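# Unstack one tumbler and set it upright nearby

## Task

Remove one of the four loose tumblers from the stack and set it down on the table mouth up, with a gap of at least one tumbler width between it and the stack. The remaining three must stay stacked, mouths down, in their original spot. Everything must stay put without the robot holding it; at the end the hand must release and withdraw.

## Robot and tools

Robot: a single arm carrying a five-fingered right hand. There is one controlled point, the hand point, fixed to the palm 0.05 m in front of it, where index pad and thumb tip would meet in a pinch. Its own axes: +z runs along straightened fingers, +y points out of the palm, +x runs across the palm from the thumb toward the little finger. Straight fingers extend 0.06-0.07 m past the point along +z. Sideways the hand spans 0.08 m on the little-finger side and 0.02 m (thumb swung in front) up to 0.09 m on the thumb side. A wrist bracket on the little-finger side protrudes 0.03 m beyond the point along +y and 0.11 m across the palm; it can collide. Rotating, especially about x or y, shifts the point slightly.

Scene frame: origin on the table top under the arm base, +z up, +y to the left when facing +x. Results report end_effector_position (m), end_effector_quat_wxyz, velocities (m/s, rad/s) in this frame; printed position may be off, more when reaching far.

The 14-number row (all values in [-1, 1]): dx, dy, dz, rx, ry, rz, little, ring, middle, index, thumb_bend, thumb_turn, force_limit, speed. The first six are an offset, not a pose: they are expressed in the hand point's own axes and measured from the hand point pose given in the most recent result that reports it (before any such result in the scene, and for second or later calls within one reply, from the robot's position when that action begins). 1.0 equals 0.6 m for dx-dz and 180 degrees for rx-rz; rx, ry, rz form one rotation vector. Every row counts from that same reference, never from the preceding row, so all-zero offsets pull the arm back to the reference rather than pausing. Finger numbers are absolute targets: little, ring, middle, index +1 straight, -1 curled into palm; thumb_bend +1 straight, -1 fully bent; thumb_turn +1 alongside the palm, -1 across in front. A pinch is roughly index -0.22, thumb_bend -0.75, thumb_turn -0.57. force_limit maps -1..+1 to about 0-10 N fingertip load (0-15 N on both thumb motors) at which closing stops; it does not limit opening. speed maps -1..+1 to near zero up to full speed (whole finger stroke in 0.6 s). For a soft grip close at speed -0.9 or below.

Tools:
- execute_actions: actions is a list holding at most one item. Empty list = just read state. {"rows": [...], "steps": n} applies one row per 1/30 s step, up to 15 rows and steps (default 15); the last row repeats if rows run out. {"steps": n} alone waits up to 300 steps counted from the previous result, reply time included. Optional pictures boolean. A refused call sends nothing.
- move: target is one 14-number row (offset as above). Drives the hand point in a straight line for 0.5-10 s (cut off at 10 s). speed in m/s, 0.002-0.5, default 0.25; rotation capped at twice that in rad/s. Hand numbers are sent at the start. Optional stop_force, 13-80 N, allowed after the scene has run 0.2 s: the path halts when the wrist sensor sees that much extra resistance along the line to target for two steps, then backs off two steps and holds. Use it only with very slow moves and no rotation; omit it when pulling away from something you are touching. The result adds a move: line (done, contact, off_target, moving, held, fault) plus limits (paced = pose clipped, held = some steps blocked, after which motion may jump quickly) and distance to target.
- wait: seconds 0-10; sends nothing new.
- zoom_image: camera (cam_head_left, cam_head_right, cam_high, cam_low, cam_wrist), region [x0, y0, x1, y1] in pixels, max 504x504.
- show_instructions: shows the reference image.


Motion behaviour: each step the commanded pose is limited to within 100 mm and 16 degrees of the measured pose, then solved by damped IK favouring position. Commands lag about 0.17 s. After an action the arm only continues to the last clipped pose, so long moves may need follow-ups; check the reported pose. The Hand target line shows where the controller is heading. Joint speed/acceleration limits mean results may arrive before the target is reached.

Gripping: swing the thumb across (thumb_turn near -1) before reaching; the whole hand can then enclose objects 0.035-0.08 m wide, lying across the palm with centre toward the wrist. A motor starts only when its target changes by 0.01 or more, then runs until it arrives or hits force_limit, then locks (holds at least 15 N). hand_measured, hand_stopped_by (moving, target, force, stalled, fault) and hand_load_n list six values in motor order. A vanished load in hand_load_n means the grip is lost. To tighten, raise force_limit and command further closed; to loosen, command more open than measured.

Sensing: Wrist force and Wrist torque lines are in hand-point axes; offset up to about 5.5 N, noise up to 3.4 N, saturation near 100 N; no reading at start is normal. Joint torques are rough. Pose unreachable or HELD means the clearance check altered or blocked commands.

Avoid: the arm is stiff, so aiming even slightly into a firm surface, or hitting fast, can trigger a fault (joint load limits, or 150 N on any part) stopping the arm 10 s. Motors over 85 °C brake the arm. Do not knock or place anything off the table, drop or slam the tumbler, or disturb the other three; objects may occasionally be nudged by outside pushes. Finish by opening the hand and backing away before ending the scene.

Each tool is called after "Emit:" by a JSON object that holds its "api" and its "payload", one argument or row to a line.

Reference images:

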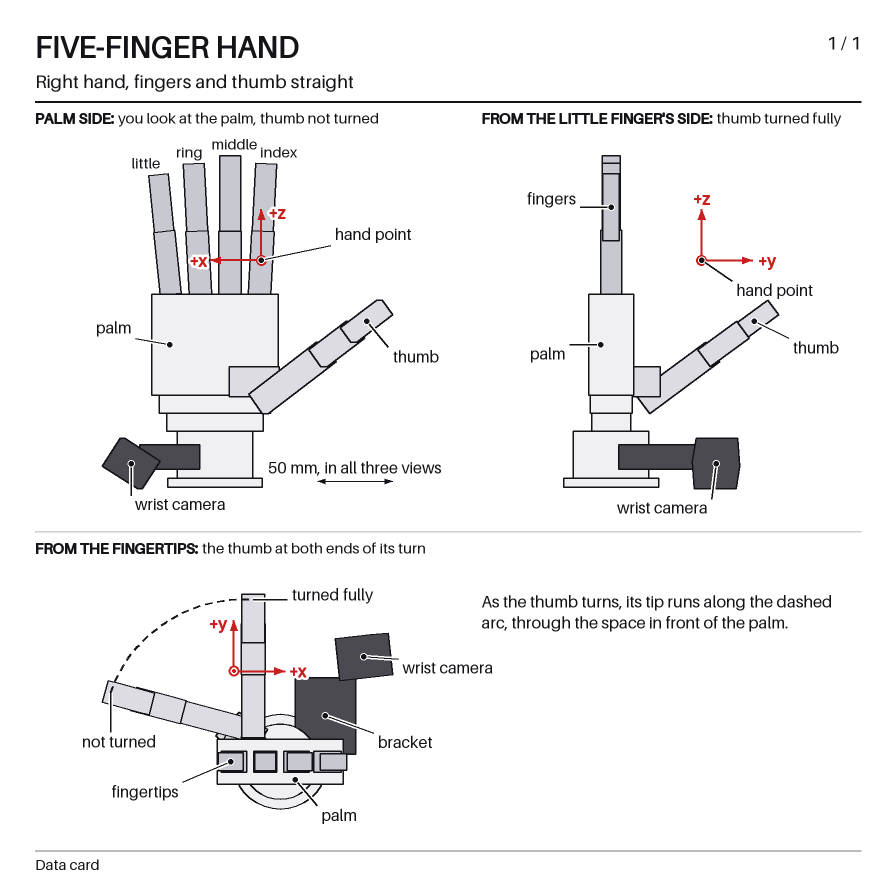

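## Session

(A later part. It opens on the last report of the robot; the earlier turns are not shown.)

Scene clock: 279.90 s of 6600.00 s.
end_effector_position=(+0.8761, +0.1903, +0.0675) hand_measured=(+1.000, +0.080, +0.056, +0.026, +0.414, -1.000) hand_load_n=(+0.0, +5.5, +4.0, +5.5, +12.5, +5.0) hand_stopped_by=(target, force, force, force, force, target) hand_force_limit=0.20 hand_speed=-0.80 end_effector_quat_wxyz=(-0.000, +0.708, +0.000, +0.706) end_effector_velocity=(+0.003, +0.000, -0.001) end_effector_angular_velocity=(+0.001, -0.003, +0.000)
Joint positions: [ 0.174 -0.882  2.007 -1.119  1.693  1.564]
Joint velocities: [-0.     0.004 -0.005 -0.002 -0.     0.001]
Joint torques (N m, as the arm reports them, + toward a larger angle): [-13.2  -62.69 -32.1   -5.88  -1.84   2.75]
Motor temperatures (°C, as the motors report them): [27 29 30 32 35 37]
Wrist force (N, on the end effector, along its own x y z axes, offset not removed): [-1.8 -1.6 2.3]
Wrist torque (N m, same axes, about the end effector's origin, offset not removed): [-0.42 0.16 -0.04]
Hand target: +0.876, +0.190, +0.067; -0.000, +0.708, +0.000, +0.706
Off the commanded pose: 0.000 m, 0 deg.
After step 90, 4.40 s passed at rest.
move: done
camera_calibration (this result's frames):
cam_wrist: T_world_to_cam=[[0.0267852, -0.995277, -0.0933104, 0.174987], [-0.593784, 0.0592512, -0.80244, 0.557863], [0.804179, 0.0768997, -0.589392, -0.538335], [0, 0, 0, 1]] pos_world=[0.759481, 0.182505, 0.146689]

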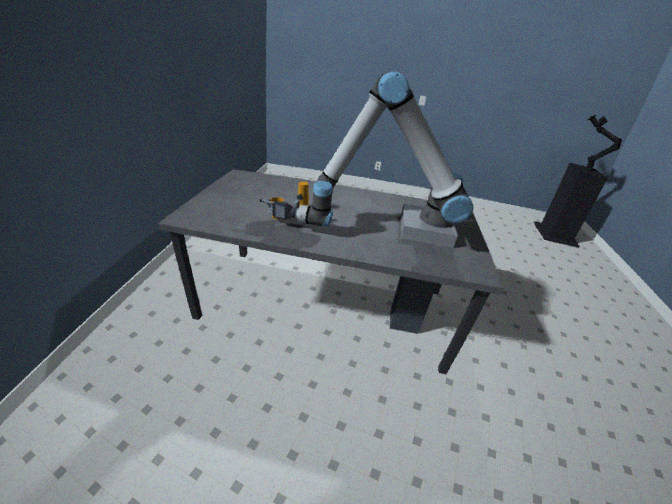

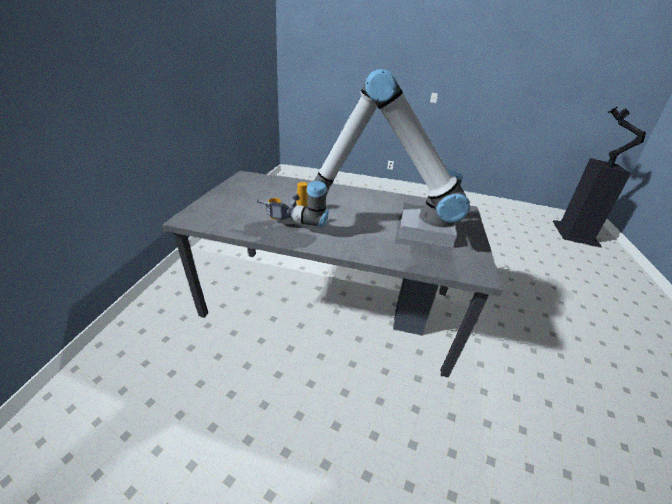

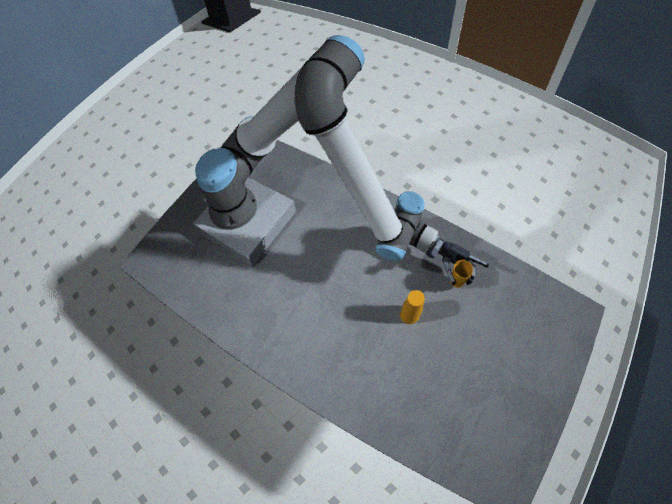

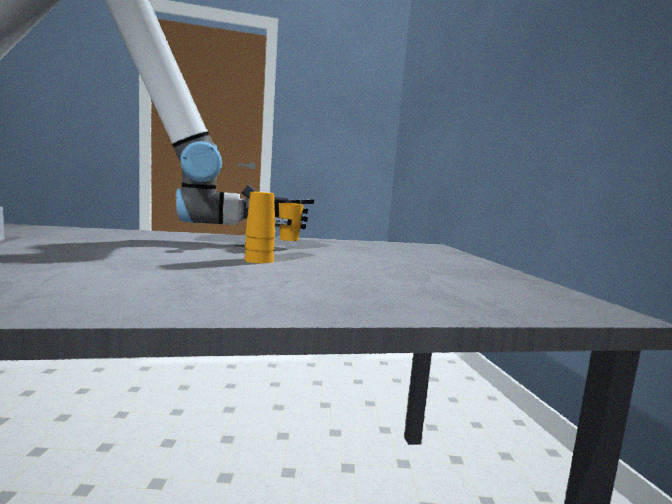

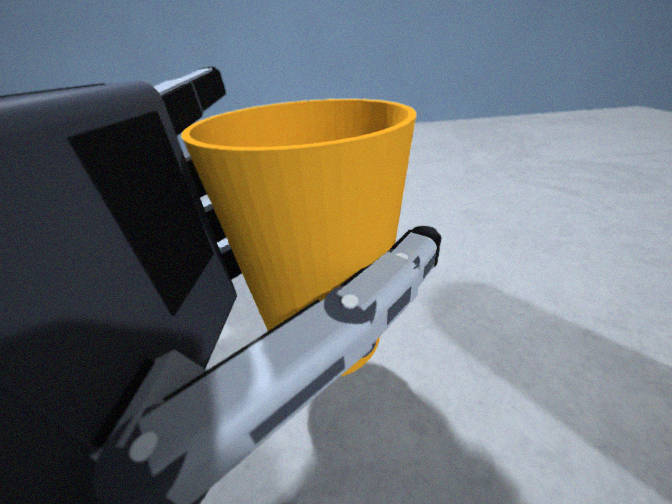

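Emit:
{"api": "move", "payload": {
  "target": [-0.03,0,0,0,0,0,1,-0.95,-0.95,-0.95,-0.95,-1,0.2,-0.8],
  "speed": 0.015,
  "stop_force": 13
}}

Emit:
{"api": "zoom_image", "payload": {
  "camera": "cam_low",
  "region": [250, 190, 340, 270]
}}

Scene clock: 290.87 s of 6600.00 s.
end_effector_position=(+0.8760, +0.1903, +0.0497) hand_measured=(+1.000, +0.080, +0.056, +0.026, +0.414, -1.000) hand_load_n=(+0.0, +5.5, +4.0, +5.5, +12.5, +5.0) hand_stopped_by=(target, force, force, force, force, target) hand_force_limit=0.20 hand_speed=-0.80 end_effector_quat_wxyz=(-0.000, +0.708, +0.000, +0.706) end_effector_velocity=(-0.001, -0.001, -0.005) end_effector_angular_velocity=(-0.002, +0.004, -0.002)
Joint positions: [ 0.174 -0.853  2.004 -1.146  1.693  1.564]
Joint velocities: [-0.001  0.006  0.001 -0.002  0.001 -0.001]
Joint torques (N m, as the arm reports them, + toward a larger angle): [-12.33 -67.81 -32.09  -5.57  -2.03   0.52]
Motor temperatures (°C, as the motors report them): [27 29 30 32 35 37]
Wrist force (N, on the end effector, along its own x y z axes, offset not removed): [0.8 -1.7 1.4]
Wrist torque (N m, same axes, about the end effector's origin, offset not removed): [-0.31 -0.24 0.15]
Hand target: +0.876, +0.190, +0.049; -0.000, +0.708, +0.000, +0.706
Off the commanded pose: 0.000 m, 0 deg.
After step 90, 6.53 s passed at rest.
move: done
camera_calibration (this result's frames):
cam_wrist: T_world_to_cam=[[0.026784, -0.995273, -0.0933455, 0.173337], [-0.59379, 0.0592796, -0.802433, 0.543586], [0.804174, 0.07692, -0.589396, -0.548782], [0, 0, 0, 1]] pos_world=[0.759449, 0.182507, 0.128922]

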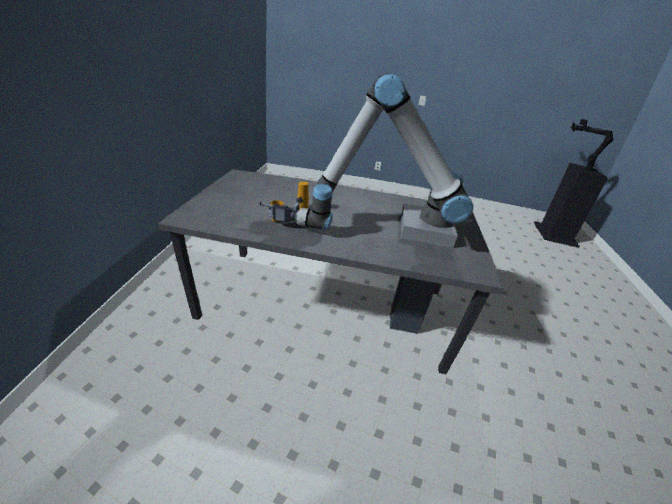

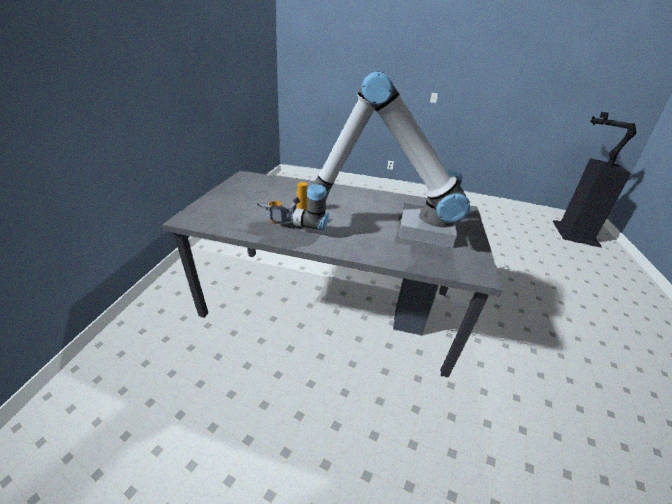

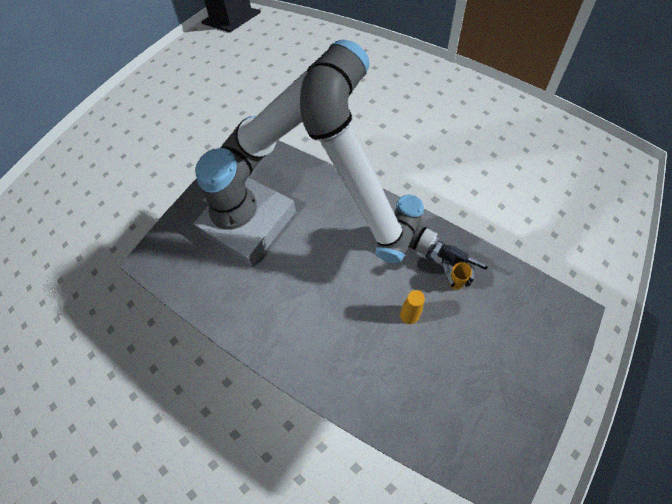

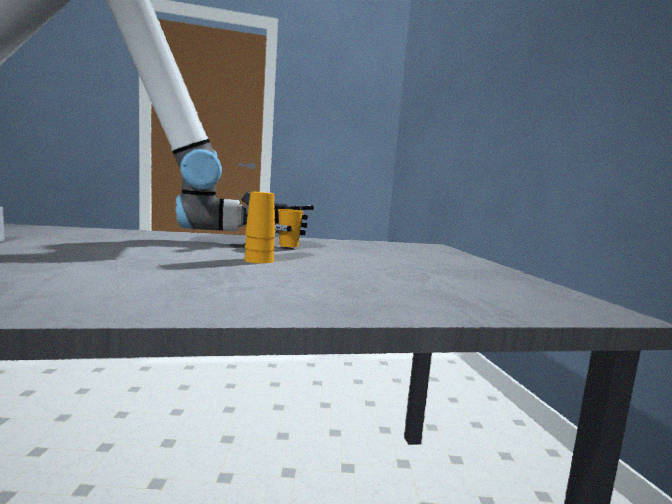

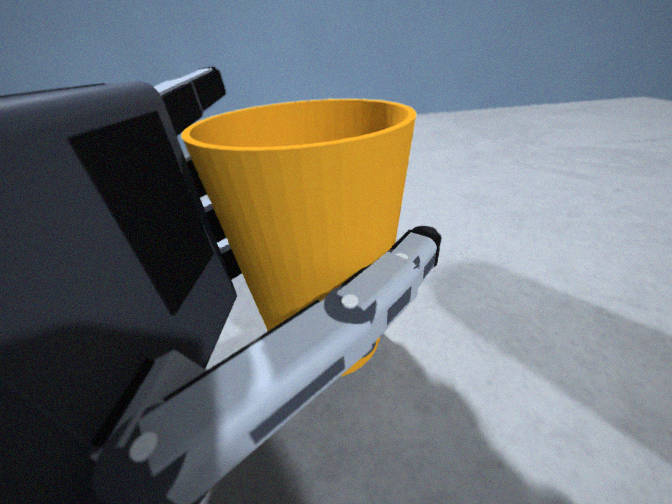

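Region (250, 190, 340, 270) of cam_low's 672x504 image, scaled by 5.600, with more detail than that image has.

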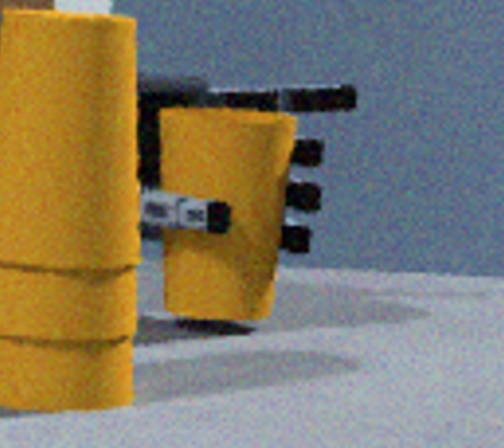

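Emit:
{"api": "move", "payload": {
  "target": [-0.0095,0,0,0,0,0,1,-0.95,-0.95,-0.95,-0.95,-1,0.2,-0.8],
  "speed": 0.004,
  "stop_force": 13
}}

Emit:
{"api": "zoom_image", "payload": {
  "camera": "cam_low",
  "region": [250, 190, 340, 270]
}}

Scene clock: 303.63 s of 6600.00 s.
end_effector_position=(+0.8760, +0.1903, +0.0441) hand_measured=(+1.000, +0.080, +0.056, +0.026, +0.414, -1.000) hand_load_n=(+0.0, +5.5, +4.0, +5.5, +12.5, +5.0) hand_stopped_by=(target, force, force, force, force, target) hand_force_limit=0.20 hand_speed=-0.80 end_effector_quat_wxyz=(-0.000, +0.708, +0.000, +0.706) end_effector_velocity=(+0.000, +0.000, -0.001) end_effector_angular_velocity=(-0.000, -0.000, +0.000)
Joint positions: [ 0.174 -0.843  2.003 -1.154  1.693  1.564]
Joint velocities: [ 0.     0.003 -0.001 -0.002  0.    -0.   ]
Joint torques (N m, as the arm reports them, + toward a larger angle): [-13.49 -67.04 -32.14  -5.69  -1.91   0.88]
Motor temperatures (°C, as the motors report them): [27 29 30 32 35 37]
Wrist force (N, on the end effector, along its own x y z axes, offset not removed): [-1.5 -0.6 1.7]
Wrist torque (N m, same axes, about the end effector's origin, offset not removed): [-0.20 0.09 -0.02]
Hand target: +0.876, +0.190, +0.044; -0.000, +0.708, +0.000, +0.706
Off the commanded pose: 0.000 m, 0 deg.
After step 90, 8.17 s passed at rest.
move: done
camera_calibration (this result's frames):
cam_wrist: T_world_to_cam=[[0.0267837, -0.995277, -0.0933102, 0.172813], [-0.593792, 0.0592512, -0.802434, 0.539084], [0.804172, 0.076899, -0.589401, -0.552076], [0, 0, 0, 1]] pos_world=[0.759439, 0.18251, 0.12331]

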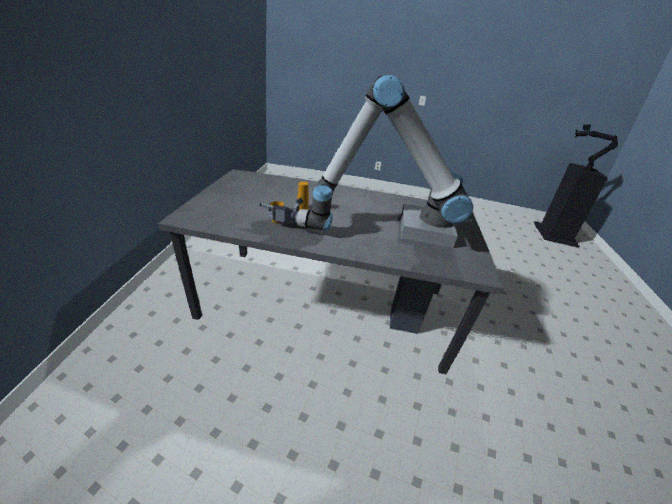

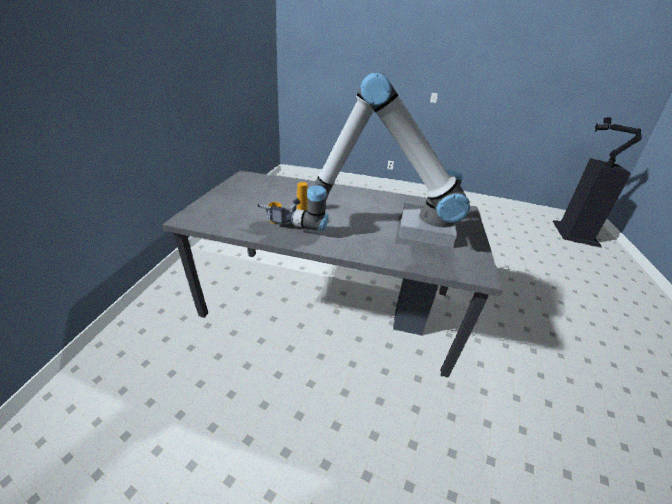

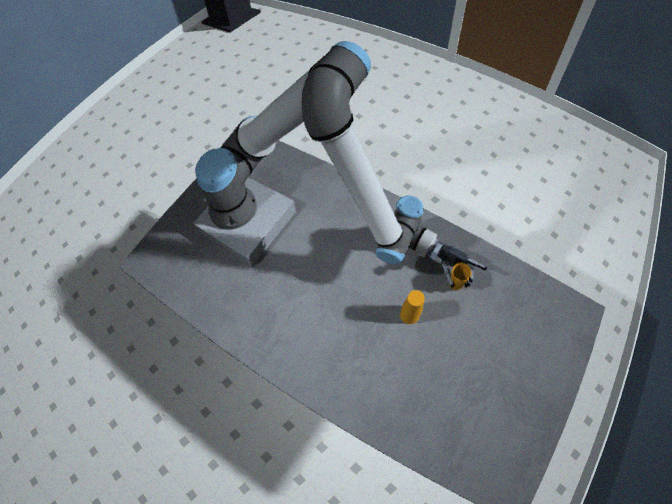

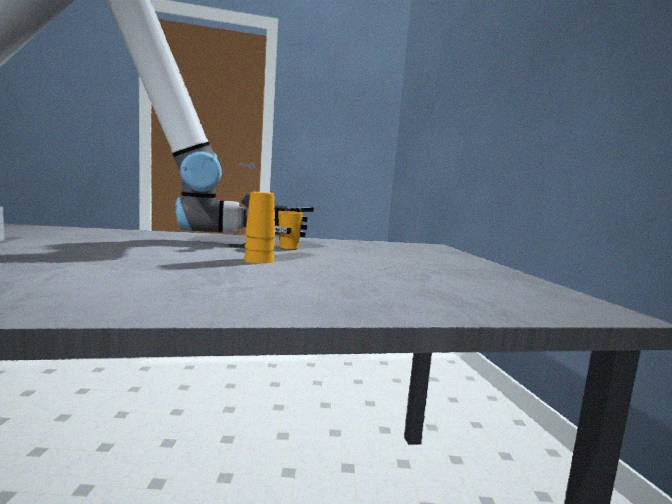

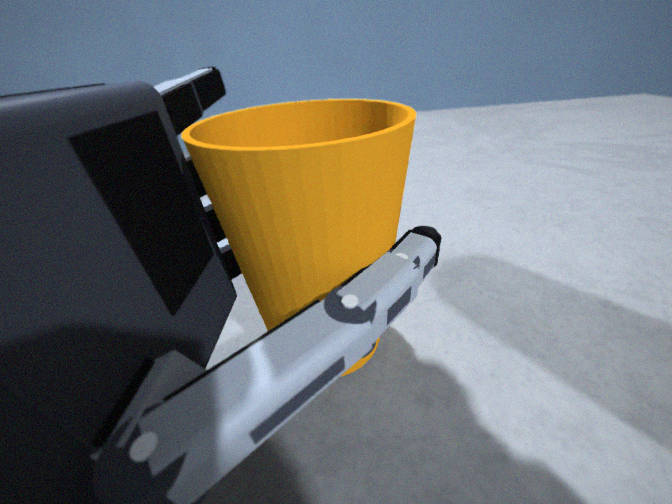

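Region (250, 190, 340, 270) of cam_low's 672x504 image, scaled by 5.600, with more detail than that image has.

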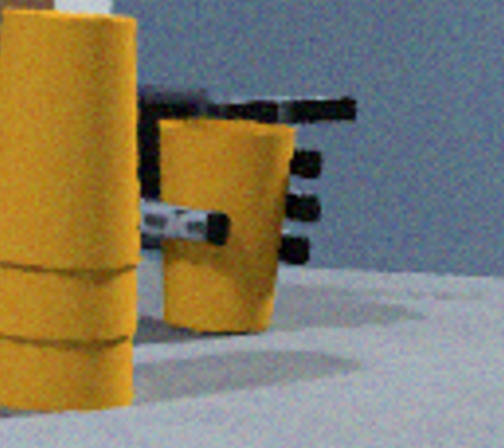

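Emit:
{"api": "move", "payload": {
  "target": [-0.002,0,0,0,0,0,1,-0.95,-0.95,-0.95,-0.95,-1,0.2,-0.8],
  "speed": 0.003,
  "stop_force": 13
}}

Scene clock: 310.27 s of 6600.00 s.
end_effector_position=(+0.8760, +0.1903, +0.0429) hand_measured=(+1.000, +0.080, +0.056, +0.026, +0.414, -1.000) hand_load_n=(+0.0, +5.5, +4.0, +5.5, +12.5, +5.0) hand_stopped_by=(target, force, force, force, force, target) hand_force_limit=0.20 hand_speed=-0.80 end_effector_quat_wxyz=(-0.000, +0.708, +0.000, +0.706) end_effector_velocity=(-0.000, -0.000, -0.000) end_effector_angular_velocity=(+0.000, +0.001, +0.000)
Joint positions: [ 0.174 -0.842  2.003 -1.155  1.693  1.564]
Joint velocities: [-0.    -0.     0.001  0.001 -0.     0.001]
Joint torques (N m, as the arm reports them, + toward a larger angle): [-12.95 -64.61 -32.45  -5.82  -1.63   1.45]
Motor temperatures (°C, as the motors report them): [27 29 30 32 35 37]
Wrist force (N, on the end effector, along its own x y z axes, offset not removed): [0.0 -0.2 3.9]
Wrist torque (N m, same axes, about the end effector's origin, offset not removed): [-0.26 -0.14 0.19]
Hand target: +0.876, +0.190, +0.043; -0.000, +0.708, +0.000, +0.706
Off the commanded pose: 0.000 m, 0 deg.
After step 90, 2.93 s passed at rest.
move: done
camera_calibration (this result's frames):
cam_wrist: T_world_to_cam=[[0.0267834, -0.995273, -0.0933455, 0.172708], [-0.593794, 0.0592796, -0.802431, 0.538151], [0.804171, 0.0769198, -0.5894, -0.552758], [0, 0, 0, 1]] pos_world=[0.759437, 0.182508, 0.122155]

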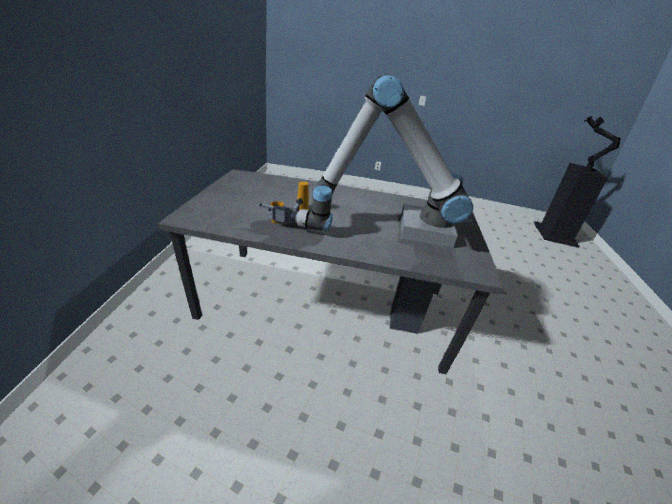

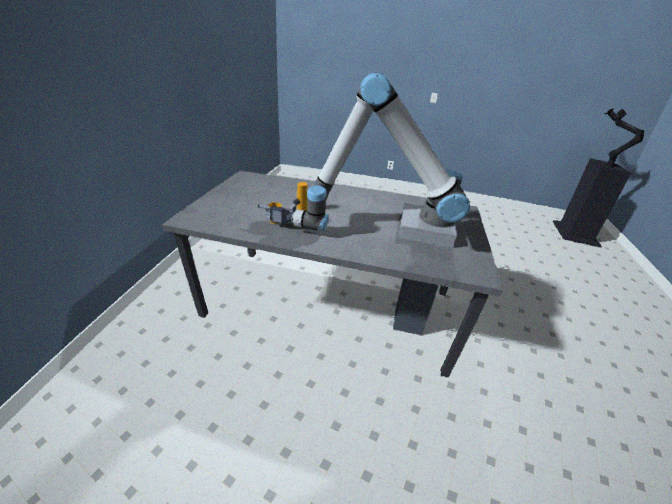

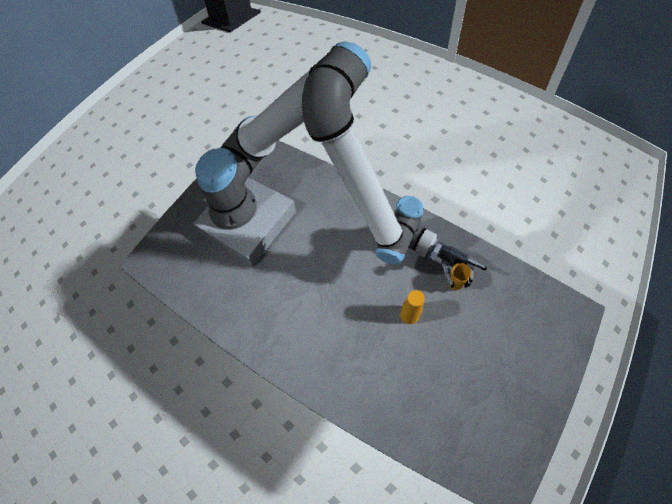

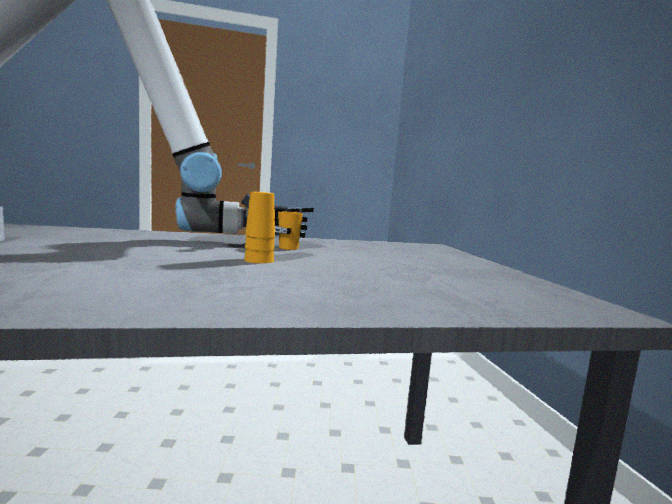

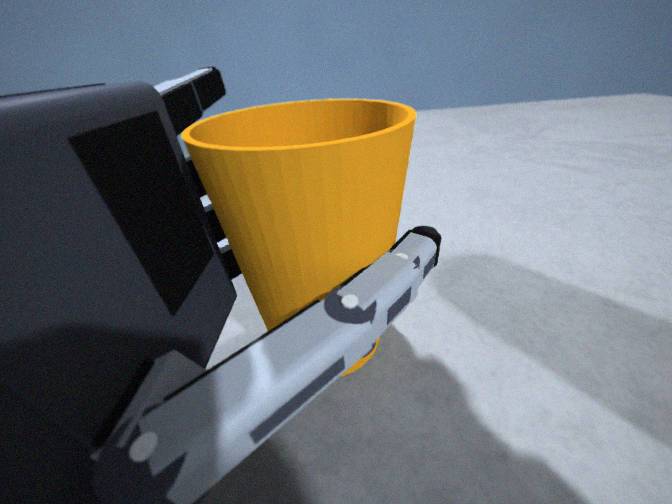

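Release.

Emit:
{"api": "move", "payload": {
  "target": [0,0,0,0,0,0,1,1,1,1,1,-1,0.2,-0.6],
  "speed": 0.01
}}

Scene clock: 315.47 s of 6600.00 s.
end_effector_position=(+0.8760, +0.1903, +0.0429) hand_measured=(+1.000, +1.000, +1.000, +1.000, +1.000, -1.000) hand_load_n=(+0.0, +0.0, +0.0, +0.0, +0.0, +0.0) hand_stopped_by=(target, target, target, target, target, target) hand_force_limit=0.20 hand_speed=-0.60 end_effector_quat_wxyz=(-0.000, +0.708, +0.000, +0.707) end_effector_velocity=(-0.001, -0.000, -0.000) end_effector_angular_velocity=(-0.000, +0.001, +0.000)
Joint positions: [ 0.174 -0.842  2.003 -1.155  1.693  1.564]
Joint velocities: [-0.    -0.     0.001  0.    -0.    -0.   ]
Joint torques (N m, as the arm reports them, + toward a larger angle): [-12.04 -90.3  -24.02   0.52  -1.65   2.47]
Motor temperatures (°C, as the motors report them): [27 29 30 32 35 37]
Wrist force (N, on the end effector, along its own x y z axes, offset not removed): [2.9 -2.5 2.1]
Wrist torque (N m, same axes, about the end effector's origin, offset not removed): [-0.49 -0.53 0.21]
Hand target: +0.876, +0.190, +0.043; -0.000, +0.708, +0.000, +0.706
Off the commanded pose: 0.000 m, 0 deg.
After step 90, 0.47 s passed at rest.
move: done
camera_calibration (this result's frames):
cam_wrist: T_world_to_cam=[[0.0267903, -0.995276, -0.0933177, 0.172704], [-0.59373, 0.0592593, -0.802479, 0.538132], [0.804218, 0.0769042, -0.589338, -0.552798], [0, 0, 0, 1]] pos_world=[0.759449, 0.182511, 0.122171]

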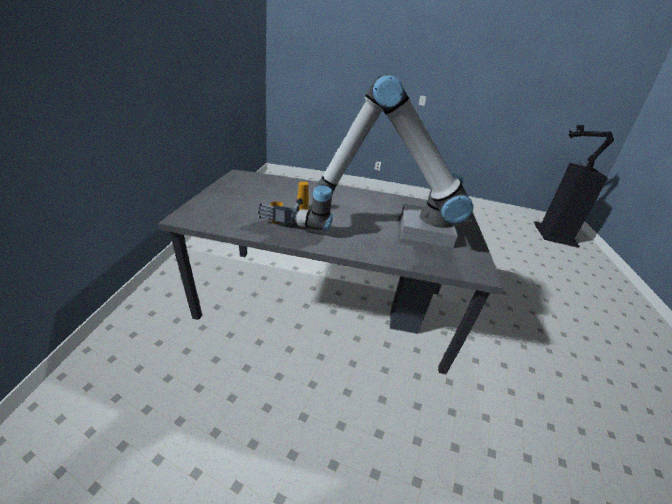

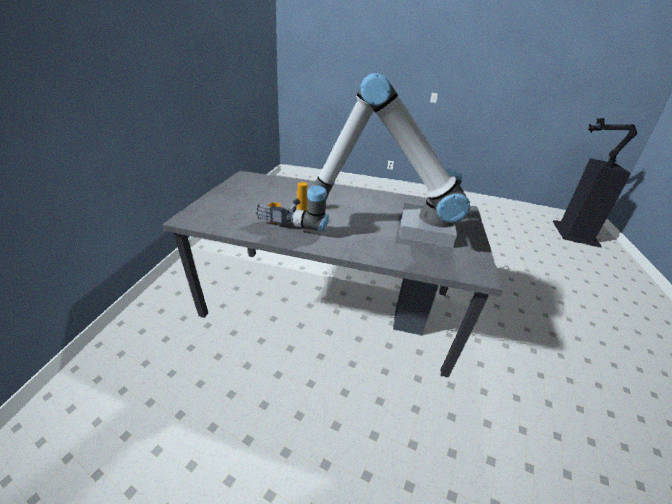

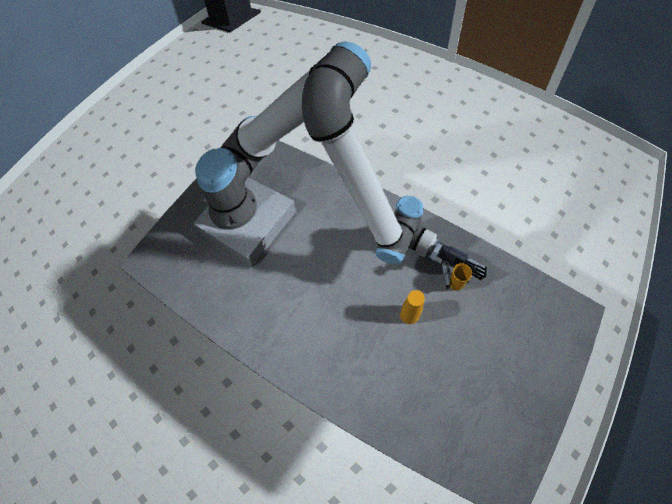

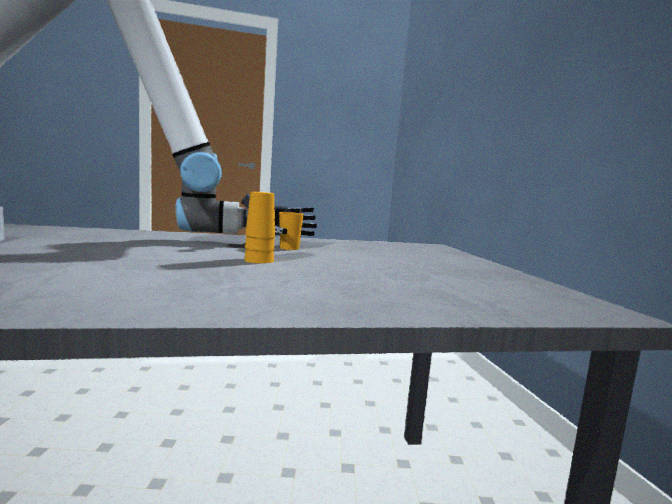

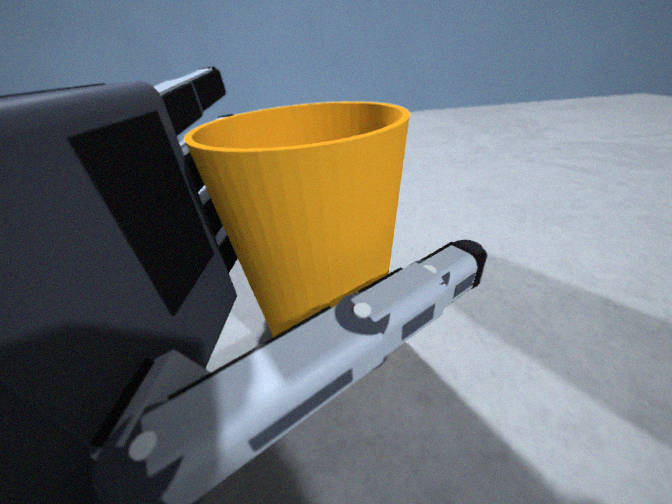

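Emit:
{"api": "move", "payload": {
  "target": [0.02,-0.06,-0.25,0,0,0,1,1,1,1,1,-1,0.2,-0.6],
  "speed": 0.12
}}

Emit:
{"api": "move", "payload": {
  "target": [0.35,-0.05,-0.15,0,0,0,1,1,1,1,1,-1,0.2,-0.6],
  "speed": 0.25
}}

Scene clock: 321.67 s of 6600.00 s.
end_effector_position=(+0.7263, +0.2262, +0.0552) hand_measured=(+1.000, +1.000, +1.000, +1.000, +1.000, -1.000) hand_load_n=(+0.0, +0.0, +0.0, +0.0, +0.0, +0.0) hand_stopped_by=(target, target, target, target, target, target) hand_force_limit=0.20 hand_speed=-0.60 end_effector_quat_wxyz=(-0.000, +0.708, +0.000, +0.707) end_effector_velocity=(-0.003, +0.000, -0.001) end_effector_angular_velocity=(-0.001, +0.002, -0.000)
Joint positions: [ 0.282 -0.943  2.242 -1.293  1.8    1.565]
Joint velocities: [ 0.002  0.     0.004 -0.002  0.002 -0.001]
Joint torques (N m, as the arm reports them, + toward a larger angle): [  8.34 -75.41  -5.49  -5.62   2.23   2.08]
Motor temperatures (°C, as the motors report them): [27 29 30 32 35 37]
Wrist force (N, on the end effector, along its own x y z axes, offset not removed): [1.5 -1.7 3.7]
Wrist torque (N m, same axes, about the end effector's origin, offset not removed): [-0.49 -0.30 0.23]
Hand target: +0.726, +0.226, +0.055; -0.000, +0.708, +0.000, +0.707
Off the commanded pose: 0.000 m, 0 deg.
After step 90, 1.40 s passed at rest.
move: done
camera_calibration (this result's frames):
cam_wrist: T_world_to_cam=[[0.0267914, -0.995273, -0.0933506, 0.21366], [-0.593737, 0.0592845, -0.802472, 0.456924], [0.804213, 0.076925, -0.589342, -0.427901], [0, 0, 0, 1]] pos_world=[0.609692, 0.218477, 0.134434]

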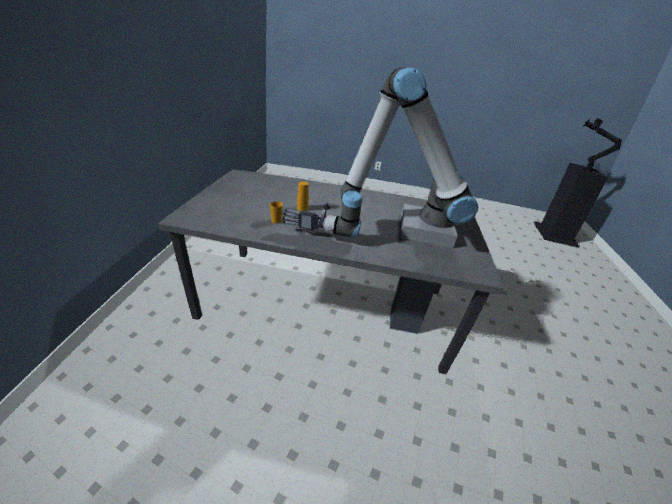

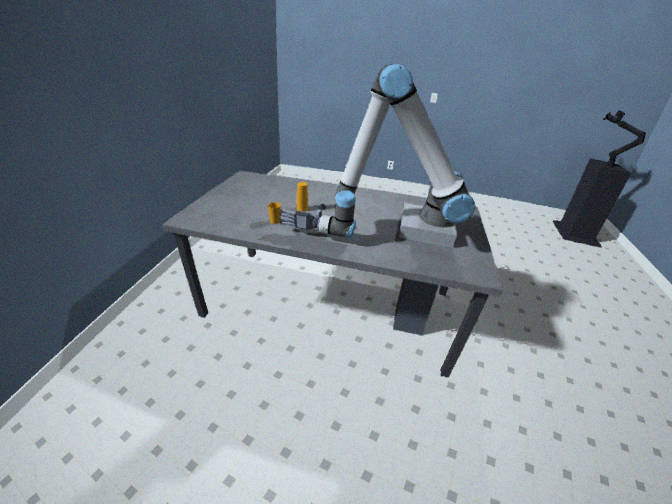

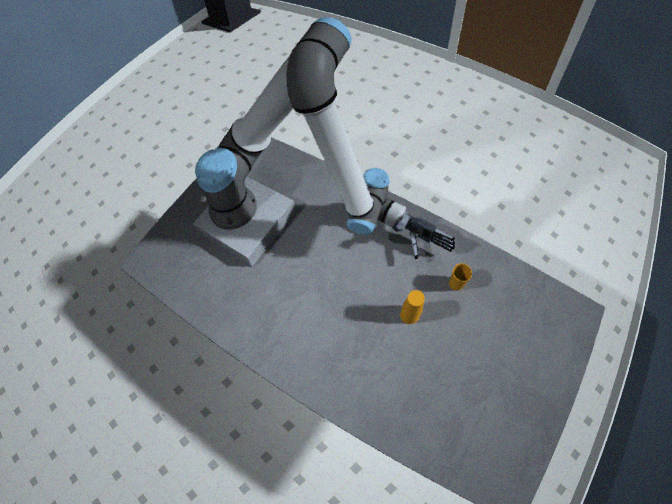

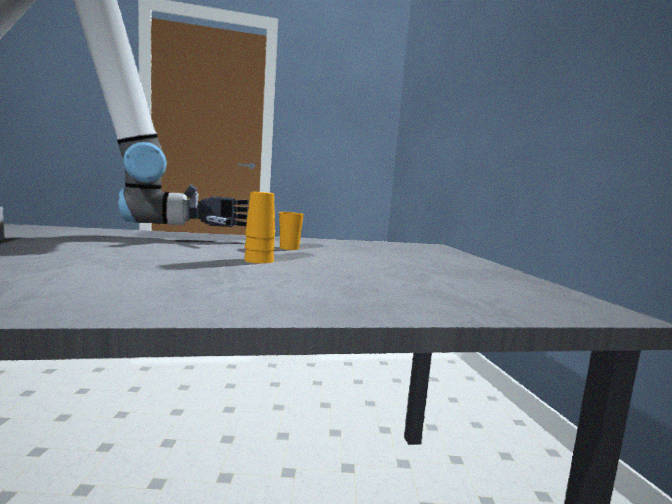

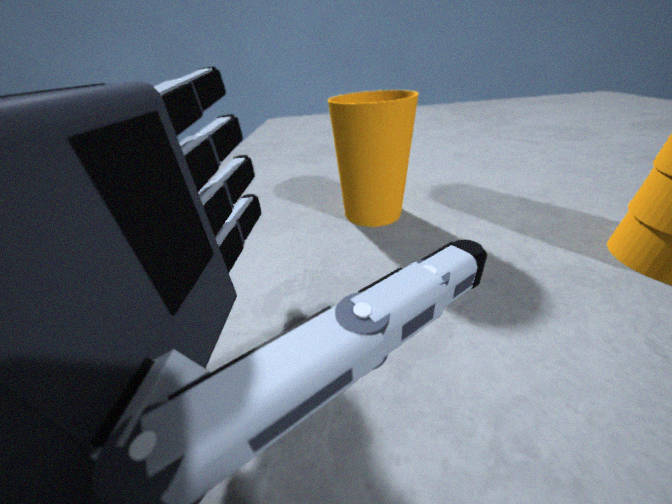

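Scene clock: 323.20 s of 6600.00 s.
end_effector_position=(+0.6368, +0.2562, +0.2650) hand_measured=(+1.000, +1.000, +1.000, +1.000, +1.000, -1.000) hand_load_n=(+0.0, +0.0, +0.0, +0.0, +0.0, +0.0) hand_stopped_by=(target, target, target, target, target, target) hand_force_limit=0.20 hand_speed=-0.60 end_effector_quat_wxyz=(-0.000, +0.708, +0.000, +0.707) end_effector_velocity=(-0.002, +0.000, +0.001) end_effector_angular_velocity=(-0.002, +0.003, +0.000)
Joint positions: [ 0.395 -1.402  2.305 -0.897  1.914  1.566]
Joint velocities: [ 0.002 -0.005 -0.     0.008  0.001 -0.001]
Joint torques (N m, as the arm reports them, + toward a larger angle): [  8.93 -49.49 -42.07   1.34   2.43   2.83]
Motor temperatures (°C, as the motors report them): [27 29 30 32 35 37]
Wrist force (N, on the end effector, along its own x y z axes, offset not removed): [2.0 -2.6 2.7]
Wrist torque (N m, same axes, about the end effector's origin, offset not removed): [-0.60 -0.31 0.13]
Hand target: +0.637, +0.256, +0.265; -0.000, +0.708, +0.000, +0.707
Off the commanded pose: 0.000 m, 0 deg.
move: done
camera_calibration (this result's frames):
cam_wrist: T_world_to_cam=[[0.0268095, -0.995274, -0.0933277, 0.265395], [-0.593688, 0.05926, -0.80251, 0.570325], [0.804249, 0.0769224, -0.589294, -0.234635], [0, 0, 0, 1]] pos_world=[0.520185, 0.248392, 0.344191]

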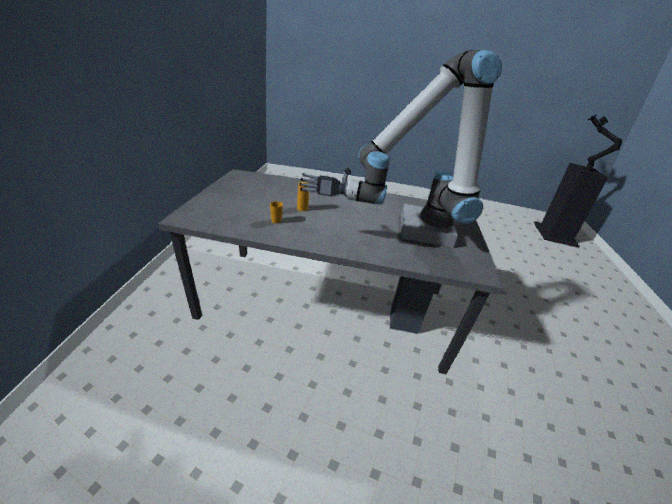

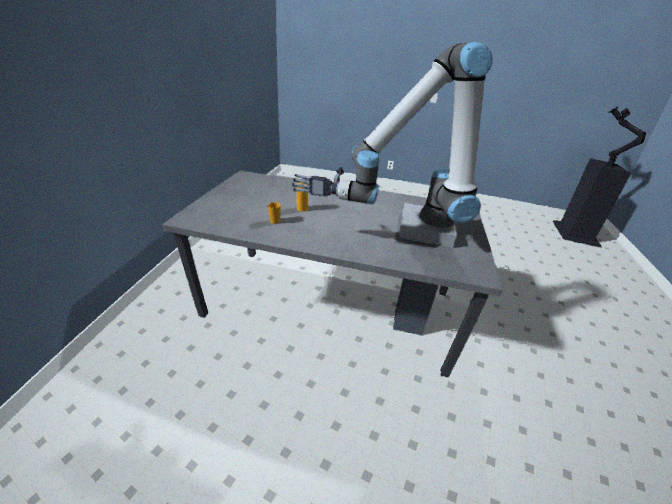

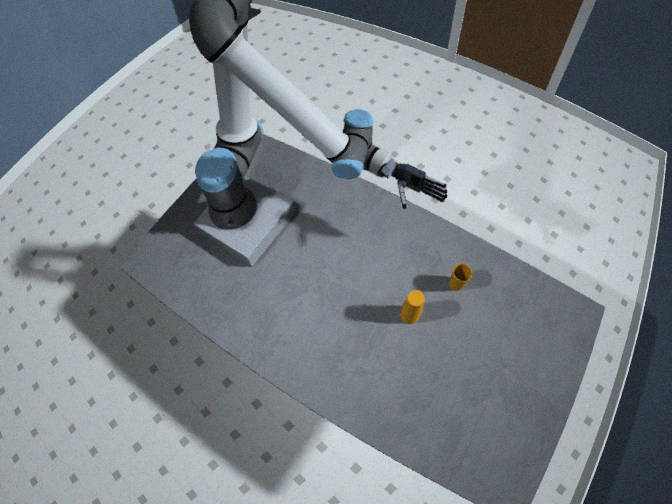

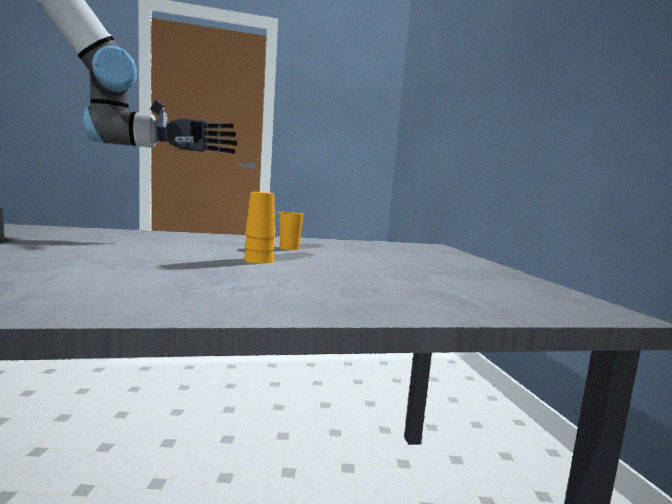

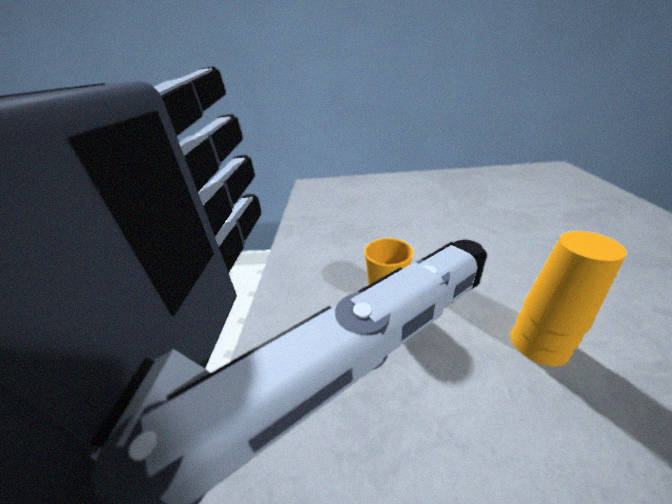

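Emit:
{"api": "finished_scene", "payload": {
  "scene": 1
}}

The scene is finished: the task was done.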